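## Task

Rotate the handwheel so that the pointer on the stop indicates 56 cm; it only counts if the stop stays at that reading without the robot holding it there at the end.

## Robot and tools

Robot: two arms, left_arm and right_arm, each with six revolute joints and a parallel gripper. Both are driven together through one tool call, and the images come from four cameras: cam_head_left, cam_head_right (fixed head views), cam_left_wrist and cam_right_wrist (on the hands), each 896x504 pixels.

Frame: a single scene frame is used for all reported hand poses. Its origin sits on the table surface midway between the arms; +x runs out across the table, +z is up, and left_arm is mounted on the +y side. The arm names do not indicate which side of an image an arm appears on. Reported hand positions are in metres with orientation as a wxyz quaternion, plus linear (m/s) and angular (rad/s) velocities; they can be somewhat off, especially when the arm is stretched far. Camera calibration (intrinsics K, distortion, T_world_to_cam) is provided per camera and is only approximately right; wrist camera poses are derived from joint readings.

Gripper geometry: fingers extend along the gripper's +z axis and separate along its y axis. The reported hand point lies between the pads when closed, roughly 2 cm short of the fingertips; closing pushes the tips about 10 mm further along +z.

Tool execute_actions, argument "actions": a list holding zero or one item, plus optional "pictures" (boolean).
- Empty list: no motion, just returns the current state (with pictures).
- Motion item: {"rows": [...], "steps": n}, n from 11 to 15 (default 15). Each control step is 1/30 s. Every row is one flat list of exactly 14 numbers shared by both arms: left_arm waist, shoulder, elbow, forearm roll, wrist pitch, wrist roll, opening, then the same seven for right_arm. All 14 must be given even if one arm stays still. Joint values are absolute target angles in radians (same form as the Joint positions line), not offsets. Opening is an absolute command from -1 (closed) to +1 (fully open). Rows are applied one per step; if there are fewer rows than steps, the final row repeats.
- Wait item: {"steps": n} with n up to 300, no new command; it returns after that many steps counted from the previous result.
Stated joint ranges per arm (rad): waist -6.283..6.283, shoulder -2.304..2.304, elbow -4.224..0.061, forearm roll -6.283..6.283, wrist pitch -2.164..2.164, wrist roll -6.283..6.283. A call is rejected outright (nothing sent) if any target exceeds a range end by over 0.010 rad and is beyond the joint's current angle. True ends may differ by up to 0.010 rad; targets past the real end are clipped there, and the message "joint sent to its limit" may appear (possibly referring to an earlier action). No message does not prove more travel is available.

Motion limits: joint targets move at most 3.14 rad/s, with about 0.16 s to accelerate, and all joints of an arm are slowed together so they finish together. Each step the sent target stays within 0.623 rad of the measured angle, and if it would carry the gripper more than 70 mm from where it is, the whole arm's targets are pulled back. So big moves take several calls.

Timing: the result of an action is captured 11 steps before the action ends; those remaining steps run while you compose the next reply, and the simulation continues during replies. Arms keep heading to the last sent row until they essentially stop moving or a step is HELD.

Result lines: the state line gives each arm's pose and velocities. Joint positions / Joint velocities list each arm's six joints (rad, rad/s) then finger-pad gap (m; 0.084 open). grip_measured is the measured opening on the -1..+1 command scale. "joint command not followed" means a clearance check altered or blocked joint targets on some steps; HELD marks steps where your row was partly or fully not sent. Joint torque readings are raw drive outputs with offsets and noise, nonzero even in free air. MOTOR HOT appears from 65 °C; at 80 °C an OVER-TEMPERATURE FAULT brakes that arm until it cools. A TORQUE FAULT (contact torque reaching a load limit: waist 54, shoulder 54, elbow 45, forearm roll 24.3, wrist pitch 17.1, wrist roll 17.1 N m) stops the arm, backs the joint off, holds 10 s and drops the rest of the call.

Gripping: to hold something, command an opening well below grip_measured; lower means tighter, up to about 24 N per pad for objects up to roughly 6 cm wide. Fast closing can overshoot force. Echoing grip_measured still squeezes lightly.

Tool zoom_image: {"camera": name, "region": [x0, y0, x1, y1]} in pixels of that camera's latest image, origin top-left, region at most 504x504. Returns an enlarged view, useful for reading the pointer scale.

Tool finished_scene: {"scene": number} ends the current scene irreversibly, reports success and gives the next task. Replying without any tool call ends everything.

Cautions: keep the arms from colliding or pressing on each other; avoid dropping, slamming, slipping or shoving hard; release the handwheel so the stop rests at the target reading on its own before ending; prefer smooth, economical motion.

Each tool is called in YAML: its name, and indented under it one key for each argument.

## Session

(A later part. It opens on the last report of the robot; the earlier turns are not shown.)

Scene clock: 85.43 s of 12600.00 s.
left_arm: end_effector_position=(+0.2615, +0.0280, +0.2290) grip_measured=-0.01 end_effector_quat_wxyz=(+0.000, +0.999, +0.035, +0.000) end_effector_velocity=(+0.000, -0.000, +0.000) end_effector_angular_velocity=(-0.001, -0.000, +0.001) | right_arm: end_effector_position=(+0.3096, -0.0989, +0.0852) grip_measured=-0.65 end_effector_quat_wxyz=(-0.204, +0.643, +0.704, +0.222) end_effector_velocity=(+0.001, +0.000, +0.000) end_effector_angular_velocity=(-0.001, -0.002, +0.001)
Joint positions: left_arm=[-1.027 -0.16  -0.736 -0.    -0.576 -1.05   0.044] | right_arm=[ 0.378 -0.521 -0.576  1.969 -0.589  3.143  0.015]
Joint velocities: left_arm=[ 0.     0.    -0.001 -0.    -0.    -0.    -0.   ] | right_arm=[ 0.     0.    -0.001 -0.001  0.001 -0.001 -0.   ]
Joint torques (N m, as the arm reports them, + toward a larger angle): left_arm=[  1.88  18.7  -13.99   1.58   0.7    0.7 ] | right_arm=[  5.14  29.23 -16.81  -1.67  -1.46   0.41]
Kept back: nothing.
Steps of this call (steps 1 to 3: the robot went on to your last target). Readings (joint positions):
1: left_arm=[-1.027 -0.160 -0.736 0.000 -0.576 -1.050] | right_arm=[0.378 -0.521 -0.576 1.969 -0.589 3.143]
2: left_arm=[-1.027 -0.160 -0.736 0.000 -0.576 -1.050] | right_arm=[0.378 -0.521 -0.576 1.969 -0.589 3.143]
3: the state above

execute_actions:
  actions:
    - {"rows": [[-1.0269,-0.16,-0.7362,0,-0.5761,-1.0497,0,0.37725,-0.52502,-0.57721,1.96926,-0.59061,3.14283,-0.7],[-1.0269,-0.16,-0.7362,0,-0.5761,-1.0497,0,0.37617,-0.53549,-0.58149,1.96760,-0.59306,3.14370,-0.7],[-1.0269,-0.16,-0.7362,0,-0.5761,-1.0497,0,0.37521,-0.54807,-0.58602,1.96583,-0.59621,3.14487,-0.7],[-1.0269,-0.16,-0.7362,0,-0.5761,-1.0497,0,0.37476,-0.56145,-0.58977,1.96438,-0.59992,3.14627,-0.7],[-1.0269,-0.16,-0.7362,0,-0.5761,-1.0497,0,0.37515,-0.57410,-0.59176,1.96372,-0.60400,3.14765,-0.7],[-1.0269,-0.16,-0.7362,0,-0.5761,-1.0497,0,0.37653,-0.58457,-0.59130,1.96427,-0.60818,3.14873,-0.7],[-1.0269,-0.16,-0.7362,0,-0.5761,-1.0497,0,0.37887,-0.59178,-0.58824,1.96619,-0.61215,3.14921,-0.7],[-1.0269,-0.16,-0.7362,0,-0.5761,-1.0497,0,0.38190,-0.59536,-0.58301,1.96934,-0.61562,3.14900,-0.7],[-1.0269,-0.16,-0.7362,0,-0.5761,-1.0497,0,0.38519,-0.59569,-0.57659,1.97316,-0.61836,3.14827,-0.7],[-1.0269,-0.16,-0.7362,0,-0.5761,-1.0497,0,0.38824,-0.59380,-0.57021,1.97695,-0.62025,3.14732,-0.7],[-1.0269,-0.16,-0.7362,0,-0.5761,-1.0497,0,0.39062,-0.59106,-0.56503,1.97999,-0.62132,3.14647,-0.7],[-1.0269,-0.16,-0.7362,0,-0.5761,-1.0497,0,0.39200,-0.58870,-0.56192,1.98180,-0.62167,3.14595,-0.7],[-1.0269,-0.16,-0.7362,0,-0.5761,-1.0497,0,0.39221,-0.58762,-0.56132,1.98214,-0.62150,3.14582,-0.7],[-1.0269,-0.16,-0.7362,0,-0.5761,-1.0497,0,0.39125,-0.58805,-0.56327,1.98099,-0.62086,3.14607,-0.7],[-1.0269,-0.16,-0.7362,0,-0.5761,-1.0497,0,0.39049,-0.58863,-0.56486,1.98006,-0.62043,3.14629,-0.7]], "steps": 15}

execute_actions:
  actions:
    - {"steps": 21}
  pictures: true

execute_actions:
  actions:
    - {"steps": 3}

execute_actions:
  actions:
    - {"steps": 3}

Scene clock: 99.83 s of 12600.00 s.
left_arm: end_effector_position=(+0.2615, +0.0280, +0.2290) grip_measured=-0.01 end_effector_quat_wxyz=(+0.000, +0.999, +0.035, +0.000) end_effector_velocity=(-0.000, +0.001, -0.000) end_effector_angular_velocity=(+0.001, +0.001, +0.000) | right_arm: end_effector_position=(+0.3096, -0.0988, +0.0827) grip_measured=-0.65 end_effector_quat_wxyz=(-0.206, +0.644, +0.703, +0.220) end_effector_velocity=(-0.007, -0.001, -0.062) end_effector_angular_velocity=(-0.010, +0.123, -0.001)
Joint positions: left_arm=[-1.027 -0.16  -0.736 -0.    -0.576 -1.05   0.044] | right_arm=[ 0.377 -0.529 -0.579  1.968 -0.591  3.143  0.015]
Joint velocities: left_arm=[ 0.    -0.     0.001  0.    -0.     0.    -0.   ] | right_arm=[-0.019 -0.202 -0.077 -0.028 -0.049  0.015  0.   ]
Joint torques (N m, as the arm reports them, + toward a larger angle): left_arm=[  0.81  20.95 -12.43   2.56   0.76   0.56] | right_arm=[  4.43  20.65 -17.78  -0.42  -1.39   0.56]
Steps of this call (steps 1 to 15: the robot went on to your last target; steps 16 to 428: nothing new was sent; steps 429 to 432: the first 4 steps of this action). Readings (joint positions):
429: left_arm=[-1.027 -0.160 -0.736 -0.000 -0.576 -1.050] | right_arm=[0.377 -0.521 -0.576 1.970 -0.589 3.143]
430: left_arm=[-1.027 -0.160 -0.736 0.000 -0.576 -1.050] | right_arm=[0.377 -0.521 -0.576 1.969 -0.590 3.143]
432: the state above

Scene clock: 100.53 s of 12600.00 s.
left_arm: end_effector_position=(+0.2615, +0.0280, +0.2290) grip_measured=-0.01 end_effector_quat_wxyz=(+0.000, +0.999, +0.035, +0.000) end_effector_velocity=(+0.000, -0.000, +0.000) end_effector_angular_velocity=(-0.001, -0.001, +0.000) | right_arm: end_effector_position=(+0.2831, -0.1008, +0.0588) grip_measured=-0.65 end_effector_quat_wxyz=(-0.228, +0.652, +0.696, +0.196) end_effector_velocity=(-0.001, +0.000, +0.000) end_effector_angular_velocity=(+0.002, +0.001, +0.001)
Joint positions: left_arm=[-1.027 -0.16  -0.736 -0.    -0.576 -1.05   0.044] | right_arm=[ 0.39  -0.589 -0.565  1.98  -0.62   3.146  0.016]
Joint velocities: left_arm=[ 0.     0.    -0.001 -0.    -0.     0.    -0.   ] | right_arm=[ 0.    -0.     0.001 -0.001 -0.002 -0.     0.   ]
Joint torques (N m, as the arm reports them, + toward a larger angle): left_arm=[  2.49  20.81 -13.96   1.14   0.71   0.47] | right_arm=[  6.83  30.4  -10.8   -2.67  -1.96   0.49]
Kept back: nothing.
Steps of this call (steps 1 to 11: the last 11 steps of your previous action; steps 12 to 21: the robot went on to your last target). Readings (joint positions):
1: left_arm=[-1.027 -0.160 -0.736 0.000 -0.576 -1.050] | right_arm=[0.376 -0.537 -0.582 1.967 -0.594 3.144]
2: left_arm=[-1.027 -0.160 -0.736 -0.000 -0.576 -1.050] | right_arm=[0.375 -0.547 -0.585 1.966 -0.596 3.145]
4: left_arm=[-1.027 -0.160 -0.736 -0.000 -0.576 -1.050] | right_arm=[0.376 -0.569 -0.589 1.965 -0.603 3.147]
8: left_arm=[-1.027 -0.160 -0.736 0.000 -0.576 -1.050] | right_arm=[0.384 -0.590 -0.578 1.974 -0.616 3.148]
21: the state above
camera_calibration (this result's frames):
cam_left_wrist: T_world_to_cam=[[0.0591546, -0.998249, -0.00013447, 0.0412224], [-0.998231, -0.0591543, 0.00591782, 0.322858], [-0.00591541, -0.000215834, -0.999982, 0.36197], [0, 0, 0, 1]] pos_world=[0.321989, 0.0603268, 0.360059]
cam_right_wrist: T_world_to_cam=[[0.995641, 0.0901335, -0.0239627, -0.235966], [0.0583927, -0.802784, -0.593404, 0.00828462], [-0.0727224, 0.589418, -0.804548, 0.25586], [0, 0, 0, 1]] pos_world=[0.25306, -0.122889, 0.205113]

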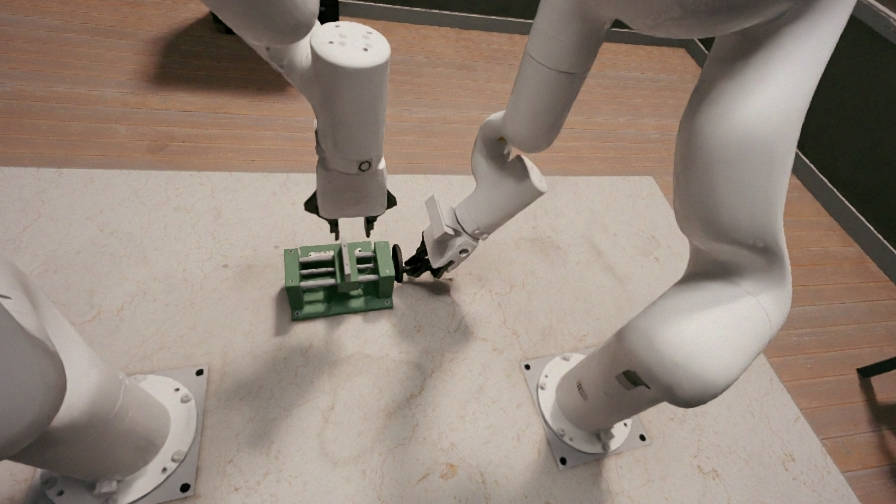

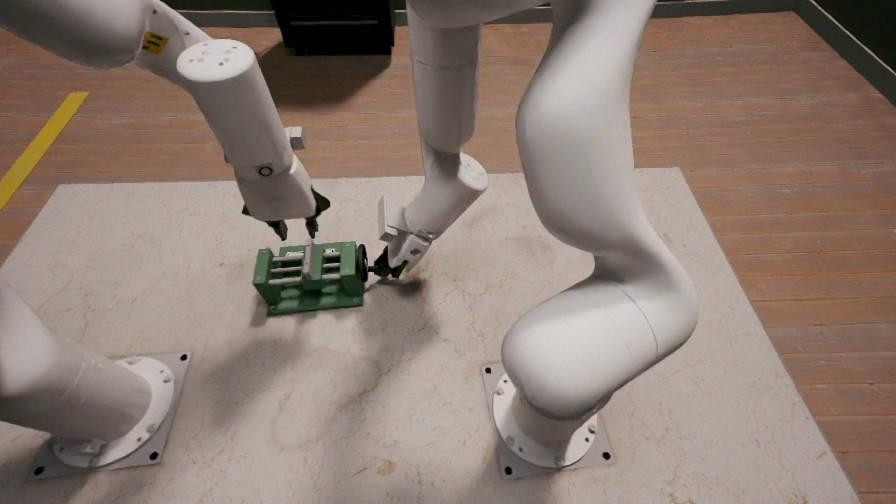

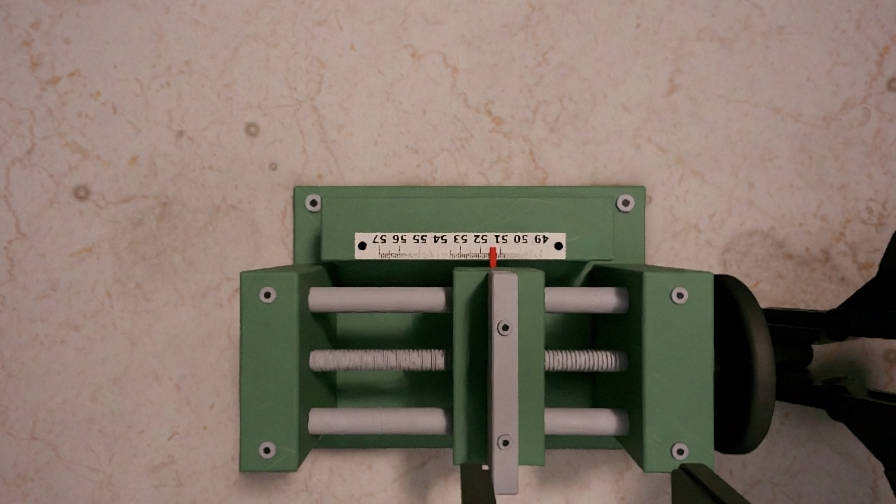

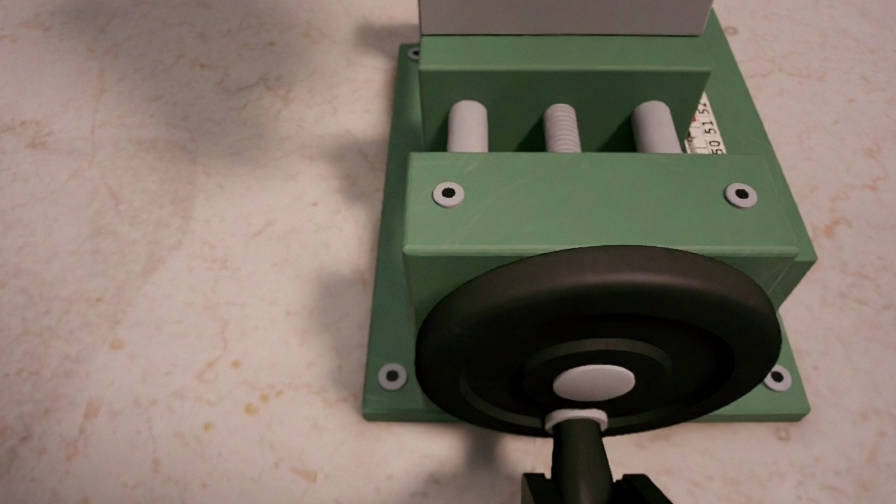

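Scene clock: 100.63 s of 12600.00 s.
left_arm: end_effector_position=(+0.2615, +0.0280, +0.2290) grip_measured=-0.01 end_effector_quat_wxyz=(+0.000, +0.999, +0.035, +0.000) end_effector_velocity=(-0.000, -0.000, -0.000) end_effector_angular_velocity=(-0.000, +0.000, -0.001) | right_arm: end_effector_position=(+0.2830, -0.1008, +0.0588) grip_measured=-0.65 end_effector_quat_wxyz=(-0.228, +0.652, +0.696, +0.196) end_effector_velocity=(+0.001, +0.000, +0.000) end_effector_angular_velocity=(+0.001, -0.001, +0.000)
Joint positions: left_arm=[-1.027 -0.16  -0.736 -0.    -0.576 -1.05   0.044] | right_arm=[ 0.39  -0.589 -0.565  1.98  -0.621  3.146  0.016]
Joint velocities: left_arm=[-0.001 -0.     0.    -0.     0.     0.001 -0.   ] | right_arm=[ 0.    -0.    -0.001 -0.    -0.    -0.    -0.   ]
Joint torques (N m, as the arm reports them, + toward a larger angle): left_arm=[  1.92  19.78 -13.31   2.39   0.58   0.43] | right_arm=[  7.13  30.75 -10.8   -2.83  -1.87   0.46]
Kept back: nothing.
Steps of this call (steps 1 to 3: the robot went on to your last target). Readings (joint positions):
1: left_arm=[-1.027 -0.160 -0.736 0.000 -0.576 -1.050] | right_arm=[0.390 -0.589 -0.565 1.980 -0.620 3.146]
2: left_arm=[-1.027 -0.160 -0.736 0.000 -0.576 -1.050] | right_arm=[0.390 -0.589 -0.565 1.980 -0.621 3.146]
3: the state above

Scene clock: 100.73 s of 12600.00 s.
left_arm: end_effector_position=(+0.2615, +0.0280, +0.2290) grip_measured=-0.01 end_effector_quat_wxyz=(+0.000, +0.999, +0.035, +0.000) end_effector_velocity=(-0.000, -0.000, -0.000) end_effector_angular_velocity=(+0.000, +0.000, -0.001) | right_arm: end_effector_position=(+0.2830, -0.1008, +0.0588) grip_measured=-0.65 end_effector_quat_wxyz=(-0.228, +0.652, +0.696, +0.196) end_effector_velocity=(-0.000, +0.000, +0.000) end_effector_angular_velocity=(+0.000, -0.000, +0.001)
Joint positions: left_arm=[-1.027 -0.16  -0.736 -0.    -0.576 -1.05   0.044] | right_arm=[ 0.39  -0.589 -0.565  1.98  -0.621  3.146  0.016]
Joint velocities: left_arm=[-0. -0.  0.  0. -0.  0. -0.] | right_arm=[-0.     0.    -0.    -0.001 -0.     0.     0.   ]
Joint torques (N m, as the arm reports them, + toward a larger angle): left_arm=[  2.63  19.06 -14.03   2.17   0.81   0.39] | right_arm=[  7.43  30.2  -11.01  -2.71  -1.88   0.38]
Kept back: nothing.
Steps of this call (steps 1 to 3: the robot went on to your last target). Readings (joint positions):
1: left_arm=[-1.027 -0.160 -0.736 -0.000 -0.576 -1.050] | right_arm=[0.390 -0.589 -0.565 1.980 -0.621 3.146]
2: left_arm=[-1.027 -0.160 -0.736 -0.000 -0.576 -1.050] | right_arm=[0.390 -0.589 -0.565 1.980 -0.621 3.146]
3: the state above

execute_actions:
  actions: []

Scene clock: 102.83 s of 12600.00 s.
left_arm: end_effector_position=(+0.2615, +0.0280, +0.2290) grip_measured=-0.01 end_effector_quat_wxyz=(+0.000, +0.999, +0.035, +0.000) end_effector_velocity=(-0.000, +0.000, -0.000) end_effector_angular_velocity=(+0.001, +0.000, +0.001) | right_arm: end_effector_position=(+0.2830, -0.1009, +0.0587) grip_measured=-0.65 end_effector_quat_wxyz=(-0.228, +0.652, +0.696, +0.196) end_effector_velocity=(-0.000, -0.000, -0.000) end_effector_angular_velocity=(-0.001, +0.000, -0.000)
Joint positions: left_arm=[-1.027 -0.16  -0.736 -0.    -0.576 -1.05   0.044] | right_arm=[ 0.39  -0.589 -0.565  1.98  -0.62   3.146  0.016]
Joint velocities: left_arm=[ 0.     0.     0.     0.    -0.    -0.001  0.   ] | right_arm=[ 0.    -0.001  0.     0.001  0.    -0.001  0.   ]
Joint torques (N m, as the arm reports them, + toward a larger angle): left_arm=[  2.14  19.74 -13.5    1.74   0.62   0.43] | right_arm=[  6.55  28.98 -10.83  -2.64  -1.59   0.32]
Kept back: nothing.
Steps of this call (steps 1 to 15: the robot went on to your last target; steps 16 to 63: nothing new was sent). Readings (joint positions):
1: left_arm=[-1.027 -0.160 -0.736 0.000 -0.576 -1.050] | right_arm=[0.390 -0.589 -0.565 1.980 -0.621 3.146]
2: left_arm=[-1.027 -0.160 -0.736 -0.000 -0.576 -1.050] | right_arm=[0.390 -0.589 -0.565 1.980 -0.621 3.146]
4: left_arm=[-1.027 -0.160 -0.736 0.000 -0.576 -1.050] | right_arm=[0.390 -0.589 -0.565 1.980 -0.621 3.146]
8: left_arm=[-1.027 -0.160 -0.736 0.000 -0.576 -1.050] | right_arm=[0.390 -0.589 -0.565 1.980 -0.621 3.146]
63: the state above
All arms were judged still, so your last target was given up. Only a new action makes them travel on or press farther. Fingers that are still opening or closing keep moving.
camera_calibration (this result's frames):
cam_left_wrist: T_world_to_cam=[[0.0591545, -0.998249, -0.000134346, 0.0412224], [-0.998231, -0.0591543, 0.00591773, 0.322858], [-0.00591532, -0.000215952, -0.999982, 0.36197], [0, 0, 0, 1]] pos_world=[0.321989, 0.0603268, 0.360059]
cam_right_wrist: T_world_to_cam=[[0.995628, 0.0902114, -0.0242089, -0.235781], [0.0583183, -0.802856, -0.593313, 0.00821032], [-0.0729599, 0.589308, -0.804608, 0.255893], [0, 0, 0, 1]] pos_world=[0.252941, -0.122938, 0.205057]

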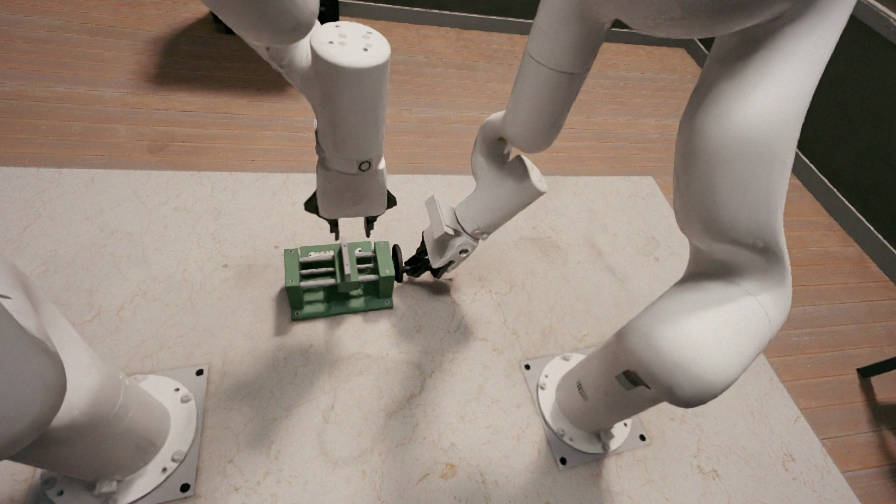

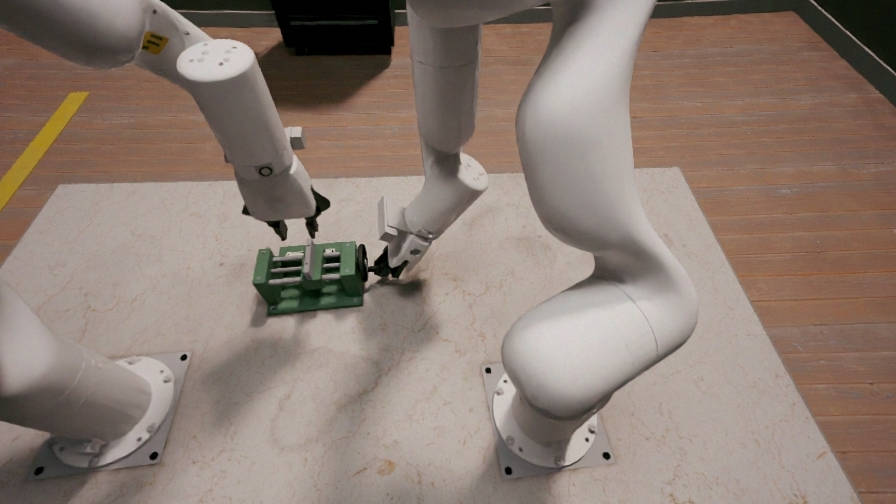

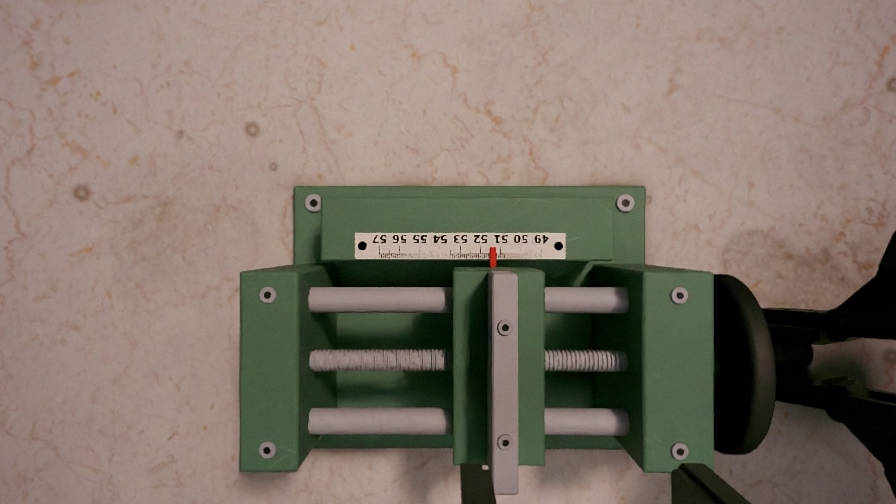

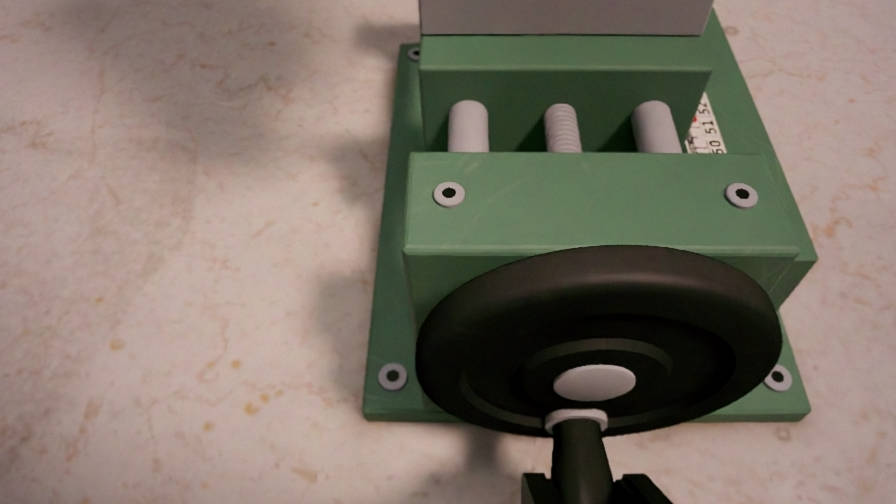

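zoom_image:
  camera: "cam_left_wrist"
  region: [450, 220, 570, 280]

Region (450, 220, 570, 280) of cam_left_wrist's 896x504 image, scaled by 4.200, with more detail than that image has.

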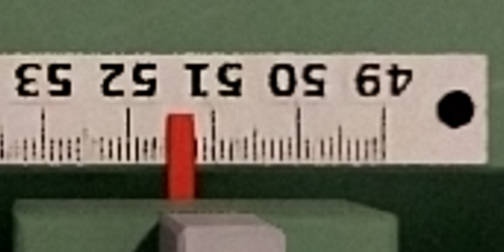

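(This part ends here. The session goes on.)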